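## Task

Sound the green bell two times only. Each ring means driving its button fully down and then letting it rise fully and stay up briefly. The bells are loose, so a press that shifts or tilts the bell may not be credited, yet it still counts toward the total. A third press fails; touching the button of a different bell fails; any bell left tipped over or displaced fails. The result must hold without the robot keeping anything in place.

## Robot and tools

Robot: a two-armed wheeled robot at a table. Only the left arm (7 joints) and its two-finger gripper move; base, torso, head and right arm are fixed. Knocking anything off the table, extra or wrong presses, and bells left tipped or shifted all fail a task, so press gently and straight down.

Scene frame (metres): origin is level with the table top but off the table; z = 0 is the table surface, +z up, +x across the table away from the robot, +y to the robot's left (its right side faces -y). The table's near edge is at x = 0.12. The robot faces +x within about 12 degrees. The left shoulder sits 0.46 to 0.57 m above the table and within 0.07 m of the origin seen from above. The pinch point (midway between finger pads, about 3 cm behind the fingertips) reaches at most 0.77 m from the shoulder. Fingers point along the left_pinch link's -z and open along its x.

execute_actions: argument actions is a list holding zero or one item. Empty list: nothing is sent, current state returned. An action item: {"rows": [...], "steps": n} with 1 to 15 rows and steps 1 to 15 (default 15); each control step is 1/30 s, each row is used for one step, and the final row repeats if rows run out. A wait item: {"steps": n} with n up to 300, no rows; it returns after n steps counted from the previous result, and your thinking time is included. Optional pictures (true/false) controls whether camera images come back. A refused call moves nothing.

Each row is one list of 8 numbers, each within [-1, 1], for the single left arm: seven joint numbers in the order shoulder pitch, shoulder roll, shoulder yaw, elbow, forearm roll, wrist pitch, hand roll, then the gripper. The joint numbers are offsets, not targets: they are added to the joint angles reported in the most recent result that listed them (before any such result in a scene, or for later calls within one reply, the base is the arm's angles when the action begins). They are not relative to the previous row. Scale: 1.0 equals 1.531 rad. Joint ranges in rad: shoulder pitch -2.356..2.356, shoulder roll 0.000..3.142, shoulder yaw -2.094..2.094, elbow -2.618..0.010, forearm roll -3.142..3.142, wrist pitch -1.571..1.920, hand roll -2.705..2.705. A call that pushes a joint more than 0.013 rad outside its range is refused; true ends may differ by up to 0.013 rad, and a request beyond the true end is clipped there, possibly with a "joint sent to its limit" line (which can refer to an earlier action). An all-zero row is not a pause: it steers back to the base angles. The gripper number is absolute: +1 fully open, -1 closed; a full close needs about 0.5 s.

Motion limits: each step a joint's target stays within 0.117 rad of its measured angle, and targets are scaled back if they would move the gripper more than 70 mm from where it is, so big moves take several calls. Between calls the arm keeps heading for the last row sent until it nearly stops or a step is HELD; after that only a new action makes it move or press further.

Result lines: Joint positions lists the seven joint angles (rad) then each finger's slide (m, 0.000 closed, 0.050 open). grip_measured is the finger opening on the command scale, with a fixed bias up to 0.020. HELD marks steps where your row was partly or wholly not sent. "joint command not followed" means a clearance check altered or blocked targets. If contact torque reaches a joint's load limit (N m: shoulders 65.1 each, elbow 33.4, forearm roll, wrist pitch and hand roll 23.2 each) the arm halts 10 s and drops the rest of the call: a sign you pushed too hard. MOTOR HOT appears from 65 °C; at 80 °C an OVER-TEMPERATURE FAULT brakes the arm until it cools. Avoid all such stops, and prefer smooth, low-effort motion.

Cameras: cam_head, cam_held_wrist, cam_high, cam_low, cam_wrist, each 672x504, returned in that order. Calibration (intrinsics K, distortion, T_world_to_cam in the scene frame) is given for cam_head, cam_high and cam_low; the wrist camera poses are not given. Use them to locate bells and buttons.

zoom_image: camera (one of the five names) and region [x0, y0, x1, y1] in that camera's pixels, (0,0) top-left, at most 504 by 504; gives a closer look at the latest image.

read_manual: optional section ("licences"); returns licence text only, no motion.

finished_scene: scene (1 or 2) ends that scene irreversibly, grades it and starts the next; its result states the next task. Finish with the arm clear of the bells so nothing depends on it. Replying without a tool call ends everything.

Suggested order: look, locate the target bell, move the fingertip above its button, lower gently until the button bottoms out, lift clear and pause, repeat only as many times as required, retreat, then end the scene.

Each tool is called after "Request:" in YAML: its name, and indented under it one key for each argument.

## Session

Request:
execute_actions:
  actions: []

Scene clock: 0.00 s of 5100.00 s.
grip_measured=+1.00
Joint positions: [ 0.789  2.487  0.12  -1.014  0.6   -0.518  0.96   0.05   0.05 ]
Motor temperatures (°C, as the motors report them): [34 32 33 37 34 37 38]

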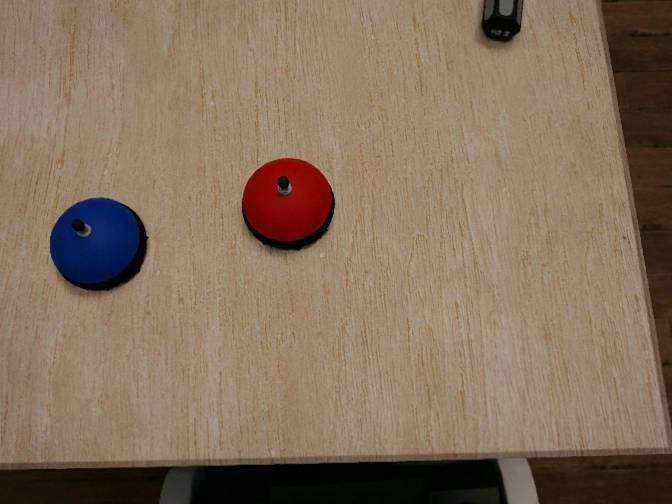

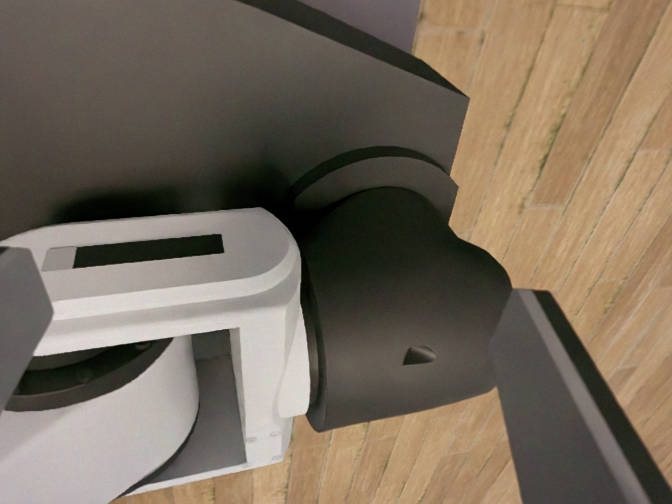

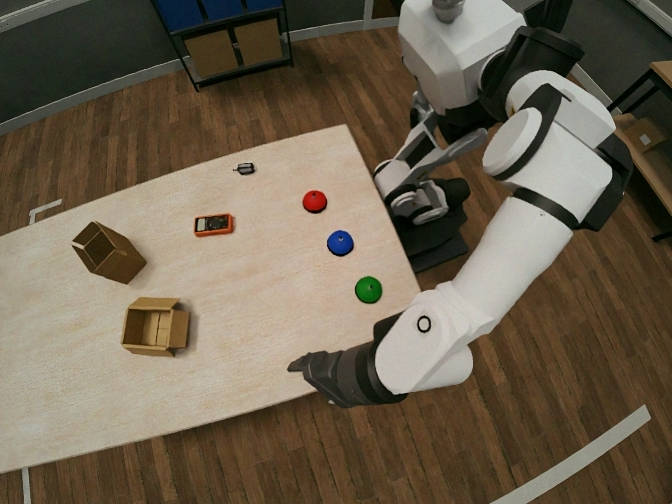

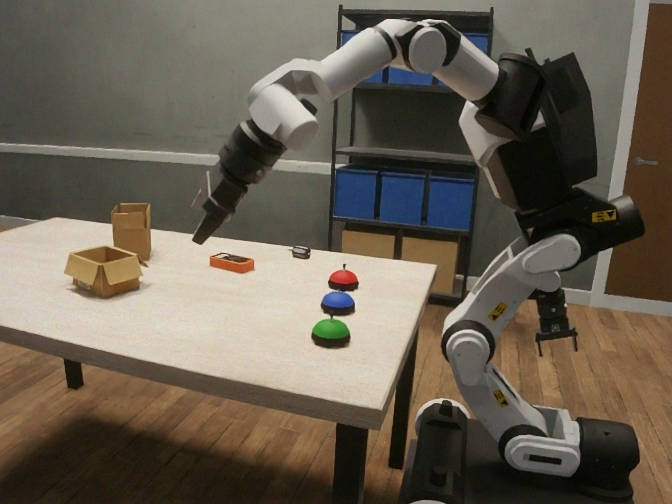

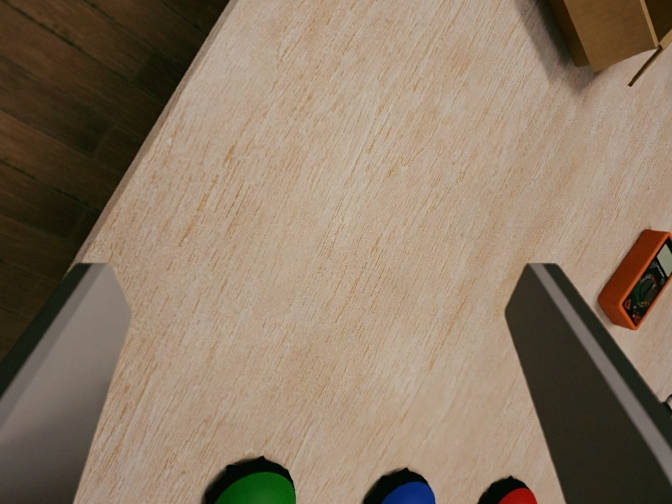

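Request:
execute_actions:
  actions:
    - {"rows":[[-0.914,-1,0.367,-0.2,-0.392,1,-0.627,-1]]}
  pictures: false

Request:
execute_actions:
  actions:
    - {"steps":15}
  pictures: false

Request:
execute_actions:
  actions:
    - {"rows":[[0,-0.545,0,-0.444,0,0.4,0,-1]]}
  pictures: false

Request:
execute_actions:
  actions:
    - {"rows":[[0,0,0,0,0,0.166,0,-1]],"steps":8}

Request:
zoom_image:
  camera: "cam_low"
  region: [295,275,365,327]

Scene clock: 2.90 s of 5100.00 s.
grip_measured=-0.99
Joint positions: [-0.603  1.034  0.683 -1.321  0.     0.954  0.001  0.     0.   ]
Motor temperatures (°C, as the motors report them): [34 32 33 37 34 37 38]
Steps of this call (steps 1 to 72: nothing new was sent; steps 73 to 87: all 15 steps of this action). Readings (joint positions):
73: [0.694 2.389 0.218 -1.118 0.501 -0.420 0.861 0.047 0.047]
74: [0.594 2.288 0.319 -1.223 0.400 -0.318 0.759 0.043 0.043]
76: [0.413 2.107 0.503 -1.320 0.214 -0.133 0.574 0.037 0.037]
80: [0.050 1.754 0.682 -1.320 0.001 0.231 0.209 0.023 0.023]
87: the state above

Scene clock: 3.40 s of 5100.00 s.
grip_measured=-1.00
Joint positions: [-0.61   0.955  0.682 -1.32   0.     1.012 -0.     0.     0.   ]
Motor temperatures (°C, as the motors report them): [34 32 33 37 34 37 38]
Steps of this call (steps 1 to 15: the robot went on to your last target). Readings (joint positions):
1: [-0.607 0.963 0.682 -1.315 0.000 1.006 0.000 0.000 0.000]
2: [-0.607 0.930 0.681 -1.315 0.000 1.011 0.000 0.000 0.000]
4: [-0.608 0.941 0.681 -1.317 0.000 1.011 0.000 0.000 0.000]
8: [-0.609 0.952 0.682 -1.319 0.000 1.012 0.000 0.000 0.000]
15: the state above

Scene clock: 3.90 s of 5100.00 s.
grip_measured=-1.00
Joint positions: [-0.609  0.12   0.681 -1.999  0.     1.624  0.     0.     0.   ]
Motor temperatures (°C, as the motors report them): [34 32 33 37 34 37 38]
Steps of this call (steps 1 to 15: all 15 steps of this action). Readings (joint positions):
1: [-0.610 0.880 0.684 -1.415 -0.000 1.110 0.000 0.000 0.000]
2: [-0.609 0.786 0.682 -1.514 -0.000 1.213 0.000 0.000 0.000]
4: [-0.609 0.589 0.682 -1.719 -0.000 1.421 0.000 0.000 0.000]
8: [-0.610 0.175 0.682 -1.998 0.000 1.622 0.000 0.000 0.000]
15: the state above

Scene clock: 4.17 s of 5100.00 s.
grip_measured=-1.00
Joint positions: [-0.609  0.12   0.681 -1.998  0.     1.877  0.     0.     0.   ]
Motor temperatures (°C, as the motors report them): [34 32 33 37 34 37 38]
Steps of this call (steps 1 to 8: all 8 steps of this action). Readings (joint positions):
1: [-0.609 0.120 0.681 -1.998 0.000 1.722 0.000 0.000 0.000]
2: [-0.609 0.120 0.681 -1.998 0.000 1.824 0.000 0.000 0.000]
4: [-0.609 0.120 0.681 -1.998 0.000 1.874 0.000 0.000 0.000]
8: the state above

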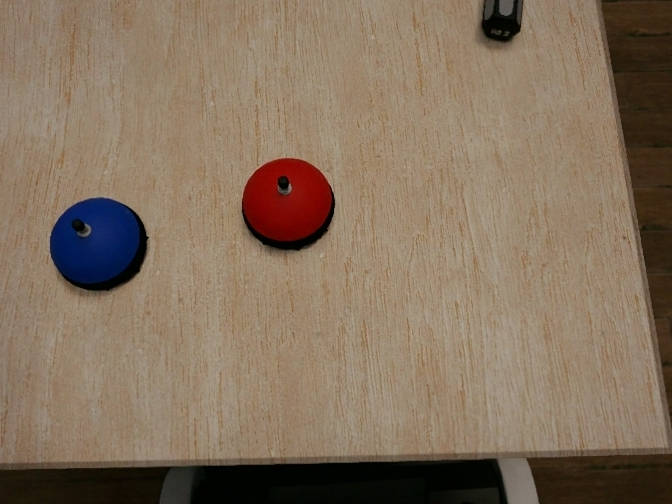

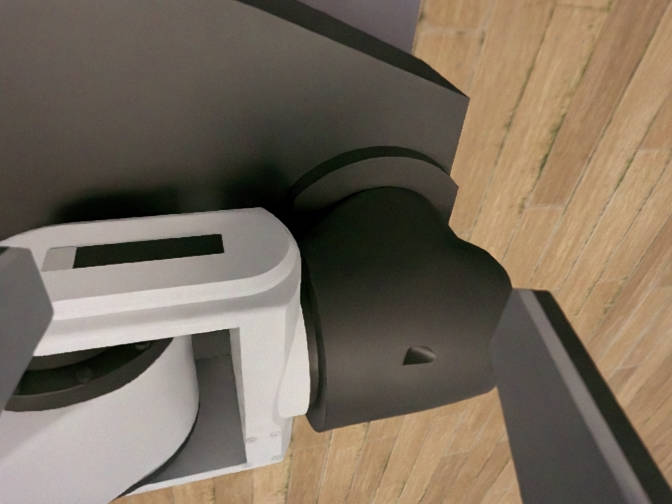

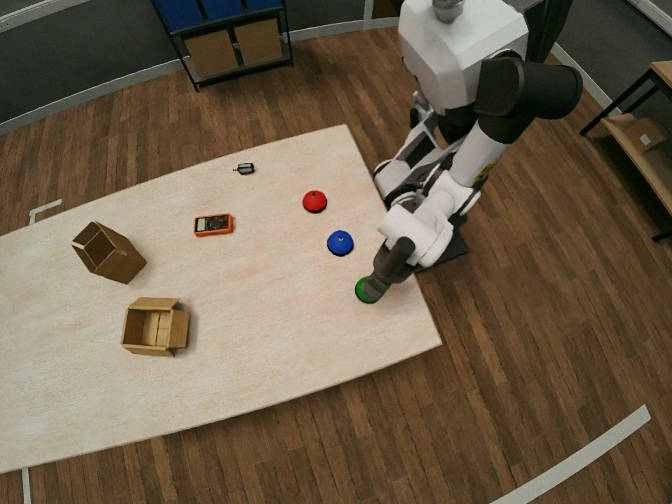

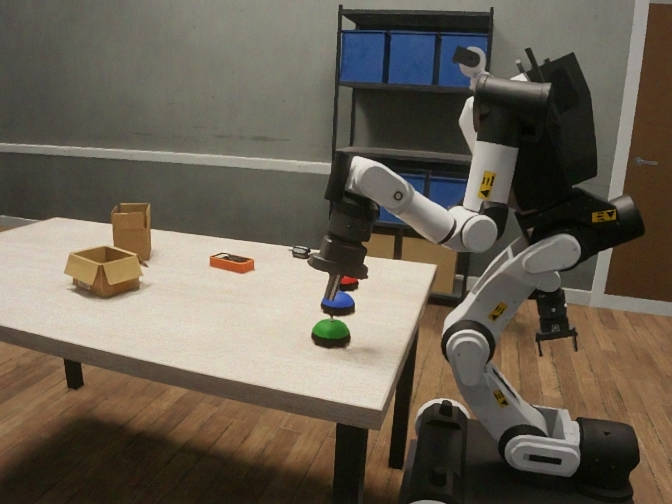

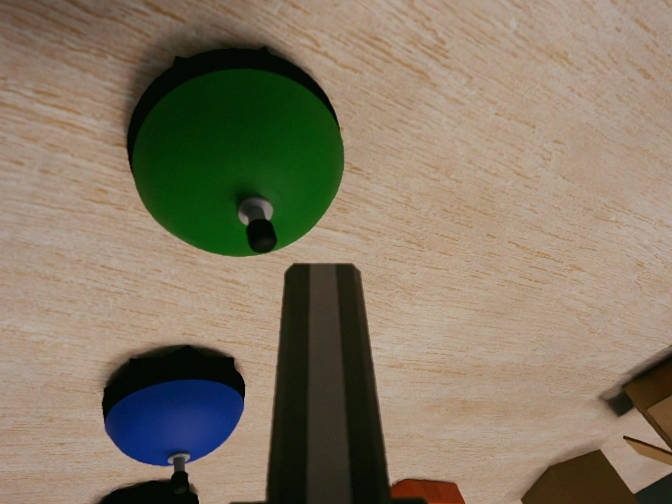

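Region (295, 275, 365, 327) of cam_low's 672x504 image, scaled by 7.200, with more detail than that image has; it fills the top 374 rows of this view, and the rest is white.

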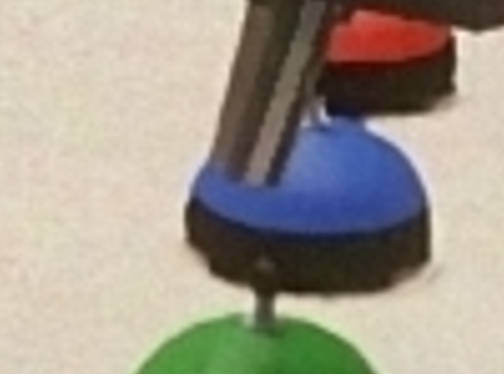

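Request:
execute_actions:
  actions:
    - {"rows":[[0,0,-0.004,0.013,0,0.003,0,-1],[0,0,-0.008,0.026,0,0.006,0,-1],[0,0,-0.008,0.038,0,0.009,0,-1]],"steps":8}

Request:
zoom_image:
  camera: "cam_low"
  region: [295,275,365,327]

Scene clock: 5.43 s of 5100.00 s.
grip_measured=-1.00
Joint positions: [-0.609  0.119  0.669 -1.94   0.     1.891  0.     0.     0.   ]
Motor temperatures (°C, as the motors report them): [34 32 33 37 34 37 38]
Steps of this call (steps 1 to 15: the robot went on to your last target; steps 16 to 30: nothing new was sent; steps 31 to 38: all 8 steps of this action). Readings (joint positions):
31: [-0.609 0.120 0.675 -1.980 0.000 1.881 0.000 0.000 0.000]
32: [-0.609 0.120 0.669 -1.960 0.000 1.886 0.000 0.000 0.000]
34: [-0.609 0.119 0.669 -1.940 0.000 1.891 0.000 0.000 0.000]
38: the state above

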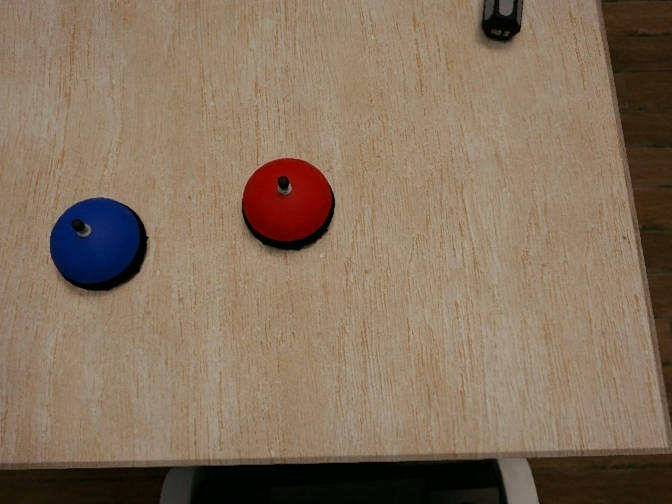

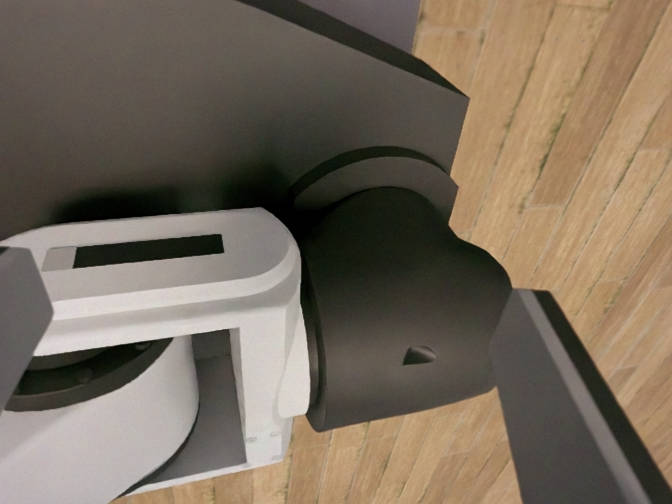

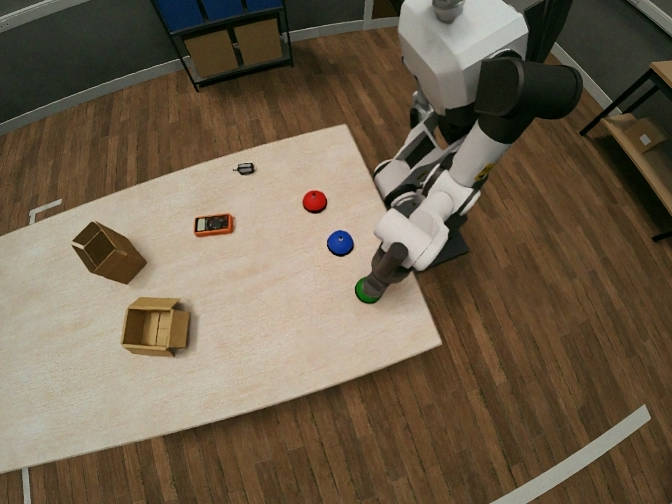

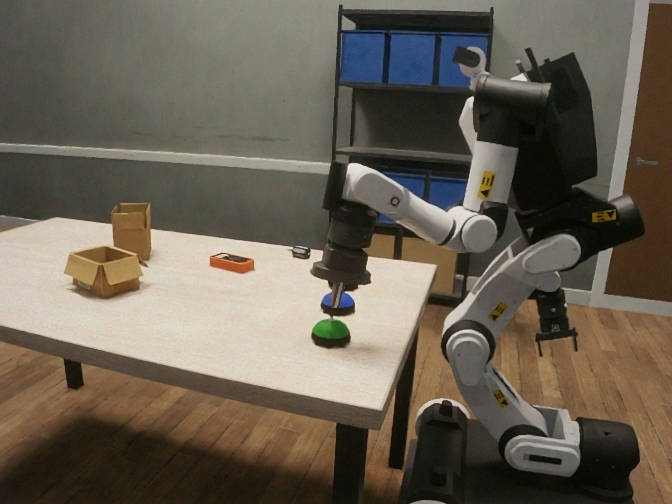

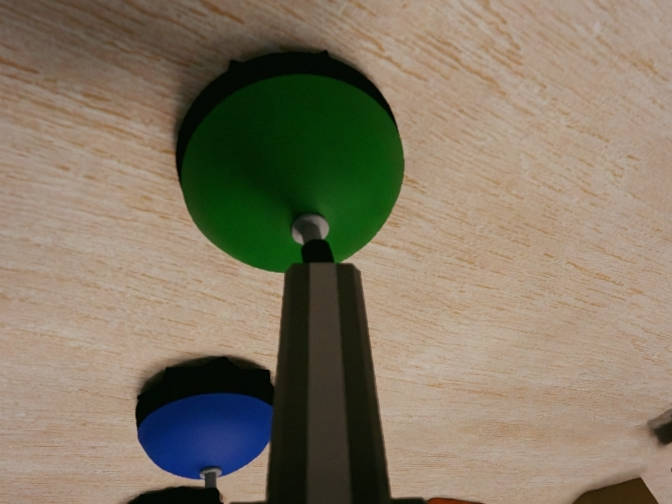

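Region (295, 275, 365, 327) of cam_low's 672x504 image, scaled by 7.200, with more detail than that image has; it fills the top 374 rows of this view, and the rest is white.

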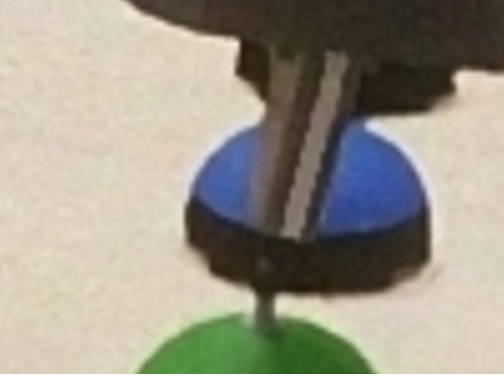

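Request:
execute_actions:
  actions:
    - {"rows":[[0,0,0,0.006,0,-0.004,0,-1],[0,0,0,0.012,0,-0.009,0,-1],[0,0,0,0.018,0,-0.013,0,-1],[0,0,0,0.022,0,-0.016,0,-1],[0,0,0,0.026,0,-0.019,0,-1],[0,0,0,0.03,0,-0.022,0,-1],[0,0,0,0.034,0,-0.024,0,-1],[0,0,0,0.038,0,-0.027,0,-1],[0,0,0,0.042,0,-0.029,0,-1],[0,0,0,0.045,0,-0.031,0,-1]]}

Request:
zoom_image:
  camera: "cam_low"
  region: [295,275,365,327]

Scene clock: 7.17 s of 5100.00 s.
grip_measured=-1.00
Joint positions: [-0.609  0.119  0.669 -1.871  0.     1.843  0.     0.     0.   ]
Motor temperatures (°C, as the motors report them): [34 32 33 37 34 37 38]
Steps of this call (steps 1 to 15: the robot went on to your last target; steps 16 to 37: nothing new was sent; steps 38 to 52: all 15 steps of this action). Readings (joint positions):
38: [-0.609 0.119 0.669 -1.932 0.000 1.885 0.000 0.000 0.000]
39: [-0.609 0.119 0.669 -1.922 0.000 1.878 0.000 0.000 0.000]
41: [-0.609 0.119 0.669 -1.907 0.000 1.867 0.000 0.000 0.000]
45: [-0.609 0.119 0.669 -1.882 0.000 1.850 0.000 0.000 0.000]
52: the state above

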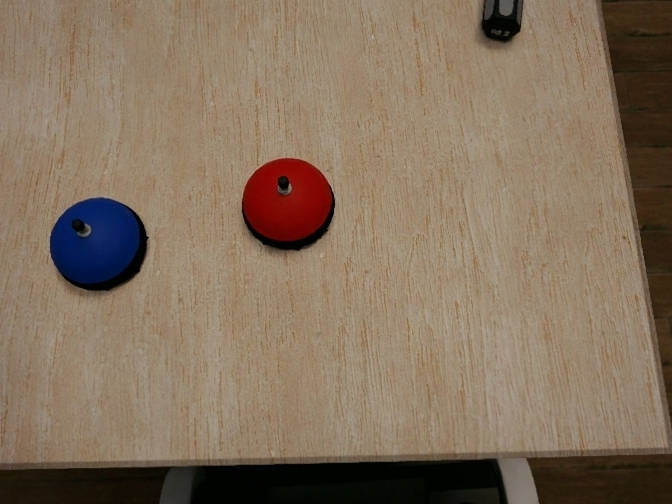

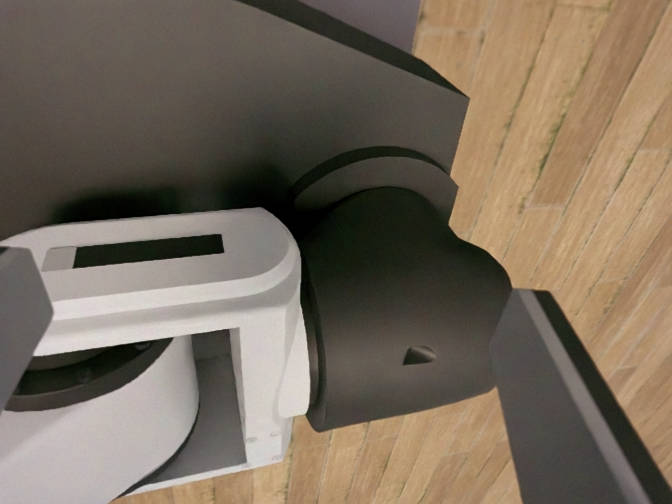

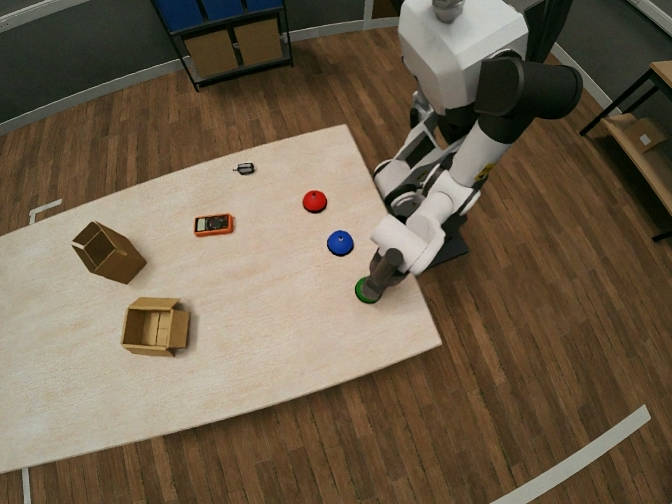

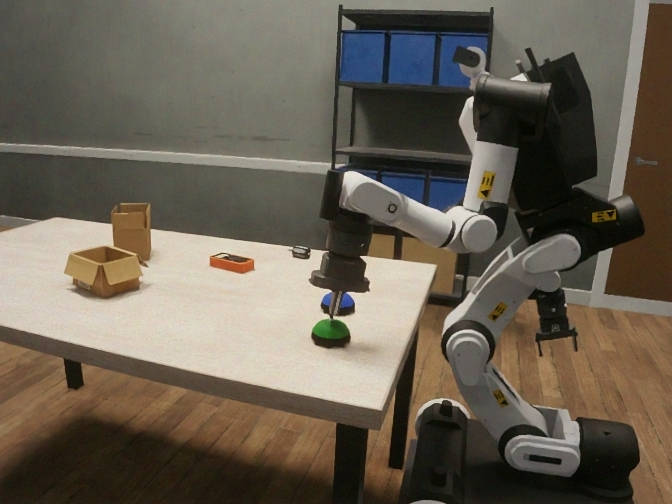

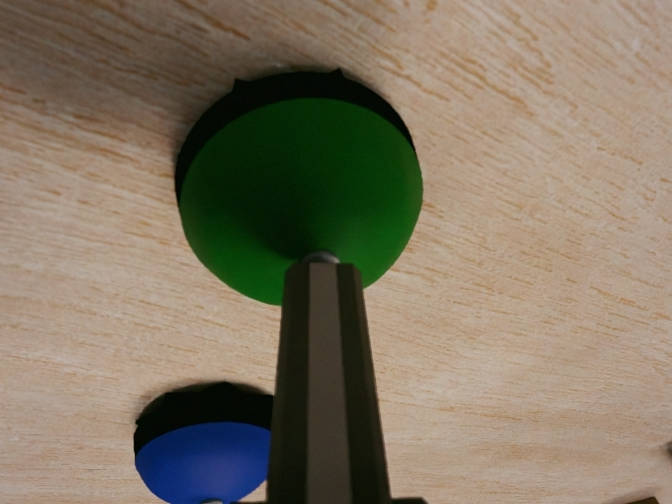

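Region (295, 275, 365, 327) of cam_low's 672x504 image, scaled by 7.200, with more detail than that image has; it fills the top 374 rows of this view, and the rest is white.

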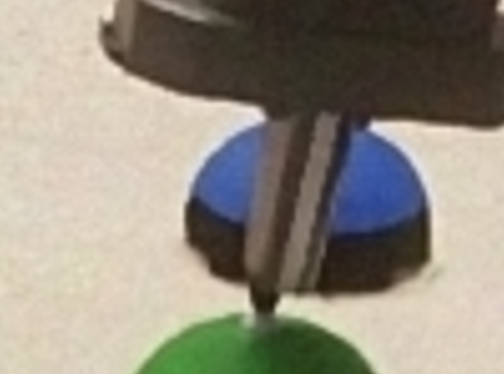

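Request:
execute_actions:
  actions:
    - {"rows":[[0,0,0,0.003,0,-0.001,0,-1],[0,0,0,0.006,0,-0.003,0,-1]],"steps":8}
  pictures: false

Scene clock: 7.90 s of 5100.00 s.
grip_measured=-1.00
Joint positions: [-0.61   0.12   0.669 -1.865  0.     1.839  0.     0.     0.   ]
Motor temperatures (°C, as the motors report them): [34 32 33 37 34 37 38]
Steps of this call (steps 1 to 14: the robot went on to your last target; steps 15 to 22: all 8 steps of this action). Readings (joint positions):
15: [-0.609 0.119 0.669 -1.868 0.000 1.842 0.000 0.000 0.000]
16: [-0.610 0.120 0.669 -1.864 0.000 1.839 0.000 0.000 0.000]
18: [-0.610 0.120 0.669 -1.865 0.000 1.839 0.000 0.000 0.000]
22: the state above

Request:
execute_actions:
  actions:
    - {"rows":[[0,0,0,-0.012,0,0.008,0,-1],[0,0,0,-0.024,0,0.016,0,-1],[0,0,0,-0.032,0,0.022,0,-1]]}
  pictures: false

Request:
execute_actions:
  actions:
    - {"steps":20}
  pictures: false

Request:
execute_actions:
  actions:
    - {"rows":[[0,0,0,0.005,0,-0.003,0,-1],[0,0,0,0.01,0,-0.007,0,-1],[0,0,0,0.014,0,-0.01,0,-1],[0,0,0,0.018,0,-0.013,0,-1],[0,0,0,0.022,0,-0.015,0,-1],[0,0,0,0.026,0,-0.018,0,-1],[0,0,0,0.03,0,-0.02,0,-1],[0,0,0,0.033,0,-0.022,0,-1],[0,0,0,0.035,0,-0.023,0,-1]]}

Scene clock: 10.27 s of 5100.00 s.
grip_measured=-1.00
Joint positions: [-0.611  0.121  0.669 -1.914  0.     1.873  0.     0.     0.   ]
Motor temperatures (°C, as the motors report them): [34 32 33 37 34 37 38]
Steps of this call (steps 1 to 15: the robot went on to your last target; steps 16 to 56: nothing new was sent; steps 57 to 71: all 15 steps of this action). Readings (joint positions):
57: [-0.611 0.121 0.669 -1.883 0.000 1.851 0.000 0.000 0.000]
58: [-0.611 0.121 0.669 -1.901 0.000 1.863 0.000 0.000 0.000]
60: [-0.611 0.121 0.669 -1.914 0.000 1.873 0.000 0.000 0.000]
64: [-0.611 0.121 0.669 -1.914 0.000 1.873 0.000 0.000 0.000]
71: the state above

Scene clock: 10.93 s of 5100.00 s.
grip_measured=-1.00
Joint positions: [-0.611  0.121  0.669 -1.914  0.     1.873  0.     0.     0.   ]
Motor temperatures (°C, as the motors report them): [34 32 33 37 34 37 38]
Steps of this call (steps 1 to 15: the robot went on to your last target; steps 16 to 20: nothing new was sent). Readings (joint positions):
1: [-0.611 0.121 0.669 -1.914 0.000 1.873 0.000 0.000 0.000]
2: [-0.611 0.121 0.669 -1.914 0.000 1.873 0.000 0.000 0.000]
4: [-0.611 0.121 0.669 -1.914 0.000 1.873 0.000 0.000 0.000]
8: [-0.611 0.121 0.669 -1.914 0.000 1.873 0.000 0.000 0.000]
20: the state above
The arm was judged still, so your last target was given up. Only a new action makes it travel on or press farther. Fingers that are still opening or closing keep moving.

Scene clock: 11.43 s of 5100.00 s.
grip_measured=-1.00
Joint positions: [-0.612  0.122  0.669 -1.862  0.     1.838  0.     0.     0.   ]
Motor temperatures (°C, as the motors report them): [34 32 33 37 34 37 38]
Steps of this call (steps 1 to 15: all 15 steps of this action). Readings (joint positions):
1: [-0.611 0.121 0.669 -1.907 0.000 1.869 0.000 0.000 0.000]
2: [-0.611 0.121 0.669 -1.899 0.000 1.863 0.000 0.000 0.000]
4: [-0.611 0.121 0.669 -1.887 0.000 1.853 0.000 0.000 0.000]
8: [-0.611 0.121 0.669 -1.864 0.000 1.839 0.000 0.000 0.000]
15: the state above

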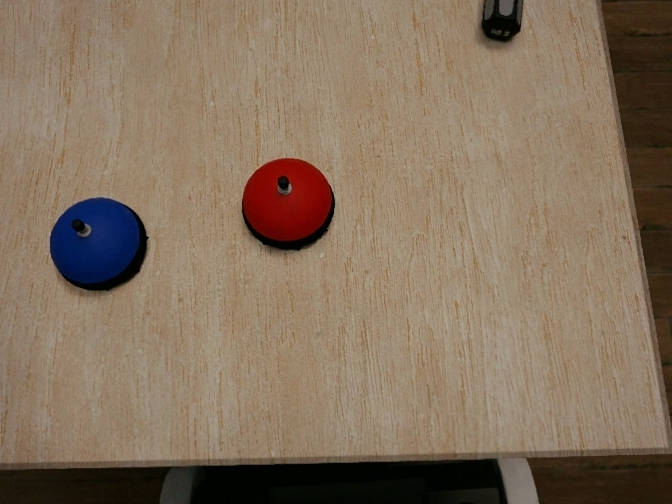

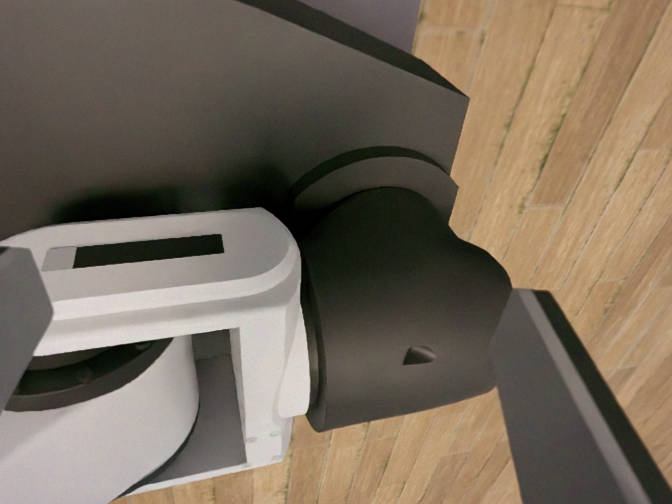

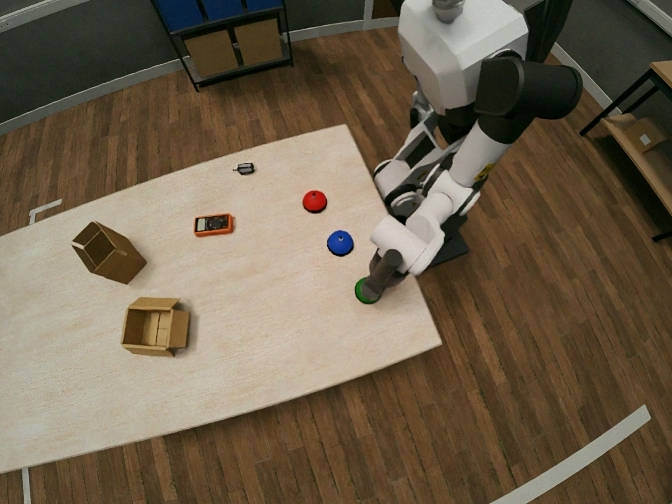

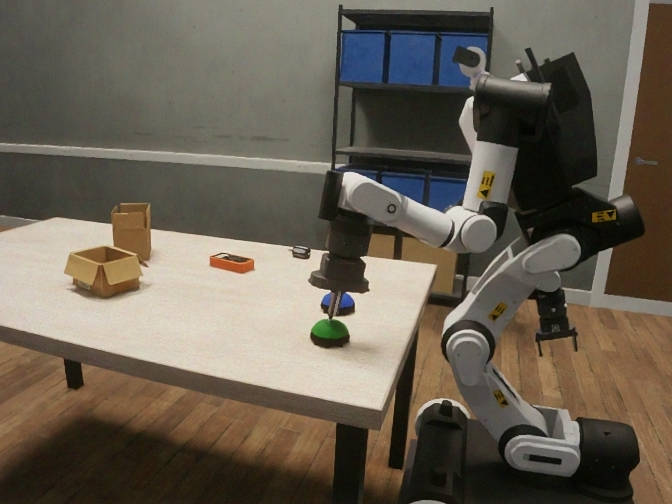

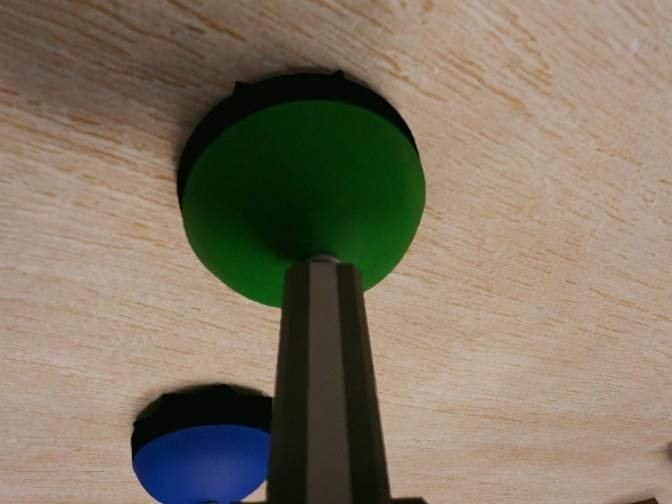

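Request:
execute_actions:
  actions:
    - {"rows":[[0,0,0,-0.015,0,0.01,0,-1],[0,0,0,-0.03,0,0.02,0,-1],[0,0,0,-0.06,0,0.04,0,-1]]}
  pictures: false

Request:
execute_actions:
  actions:
    - {"steps":20}
  pictures: false

Request:
finished_scene:
  scene: 2

Scene clock: 12.97 s of 5100.00 s.
grip_measured=-1.00
Joint positions: [-0.612  0.122  0.669 -1.954  0.     1.899  0.     0.     0.   ]
Motor temperatures (°C, as the motors report them): [34 32 33 37 34 37 38]
Steps of this call (steps 1 to 15: the robot went on to your last target; steps 16 to 31: nothing new was sent; steps 32 to 46: all 15 steps of this action). Readings (joint positions):
32: [-0.612 0.122 0.669 -1.885 0.000 1.852 0.000 0.000 0.000]
33: [-0.612 0.122 0.669 -1.908 0.000 1.868 0.000 0.000 0.000]
35: [-0.612 0.122 0.669 -1.955 0.000 1.899 0.000 0.000 0.000]
39: [-0.612 0.122 0.669 -1.954 0.000 1.899 0.000 0.000 0.000]
46: the state above

Scene clock: 13.63 s of 5100.00 s.
grip_measured=-1.00
Joint positions: [-0.612  0.122  0.669 -1.954  0.     1.899  0.     0.     0.   ]
Motor temperatures (°C, as the motors report them): [34 32 33 37 34 37 38]
Steps of this call (steps 1 to 15: the robot went on to your last target; steps 16 to 20: nothing new was sent). Readings (joint positions):
1: [-0.612 0.122 0.669 -1.954 0.000 1.899 0.000 0.000 0.000]
2: [-0.612 0.122 0.669 -1.954 0.000 1.899 0.000 0.000 0.000]
4: [-0.612 0.122 0.669 -1.954 0.000 1.899 0.000 0.000 0.000]
8: [-0.612 0.122 0.669 -1.954 0.000 1.899 0.000 0.000 0.000]
20: the state above
The arm was judged still, so your last target was given up. Only a new action makes it travel on or press farther. Fingers that are still opening or closing keep moving.

The scene is finished: the task was done.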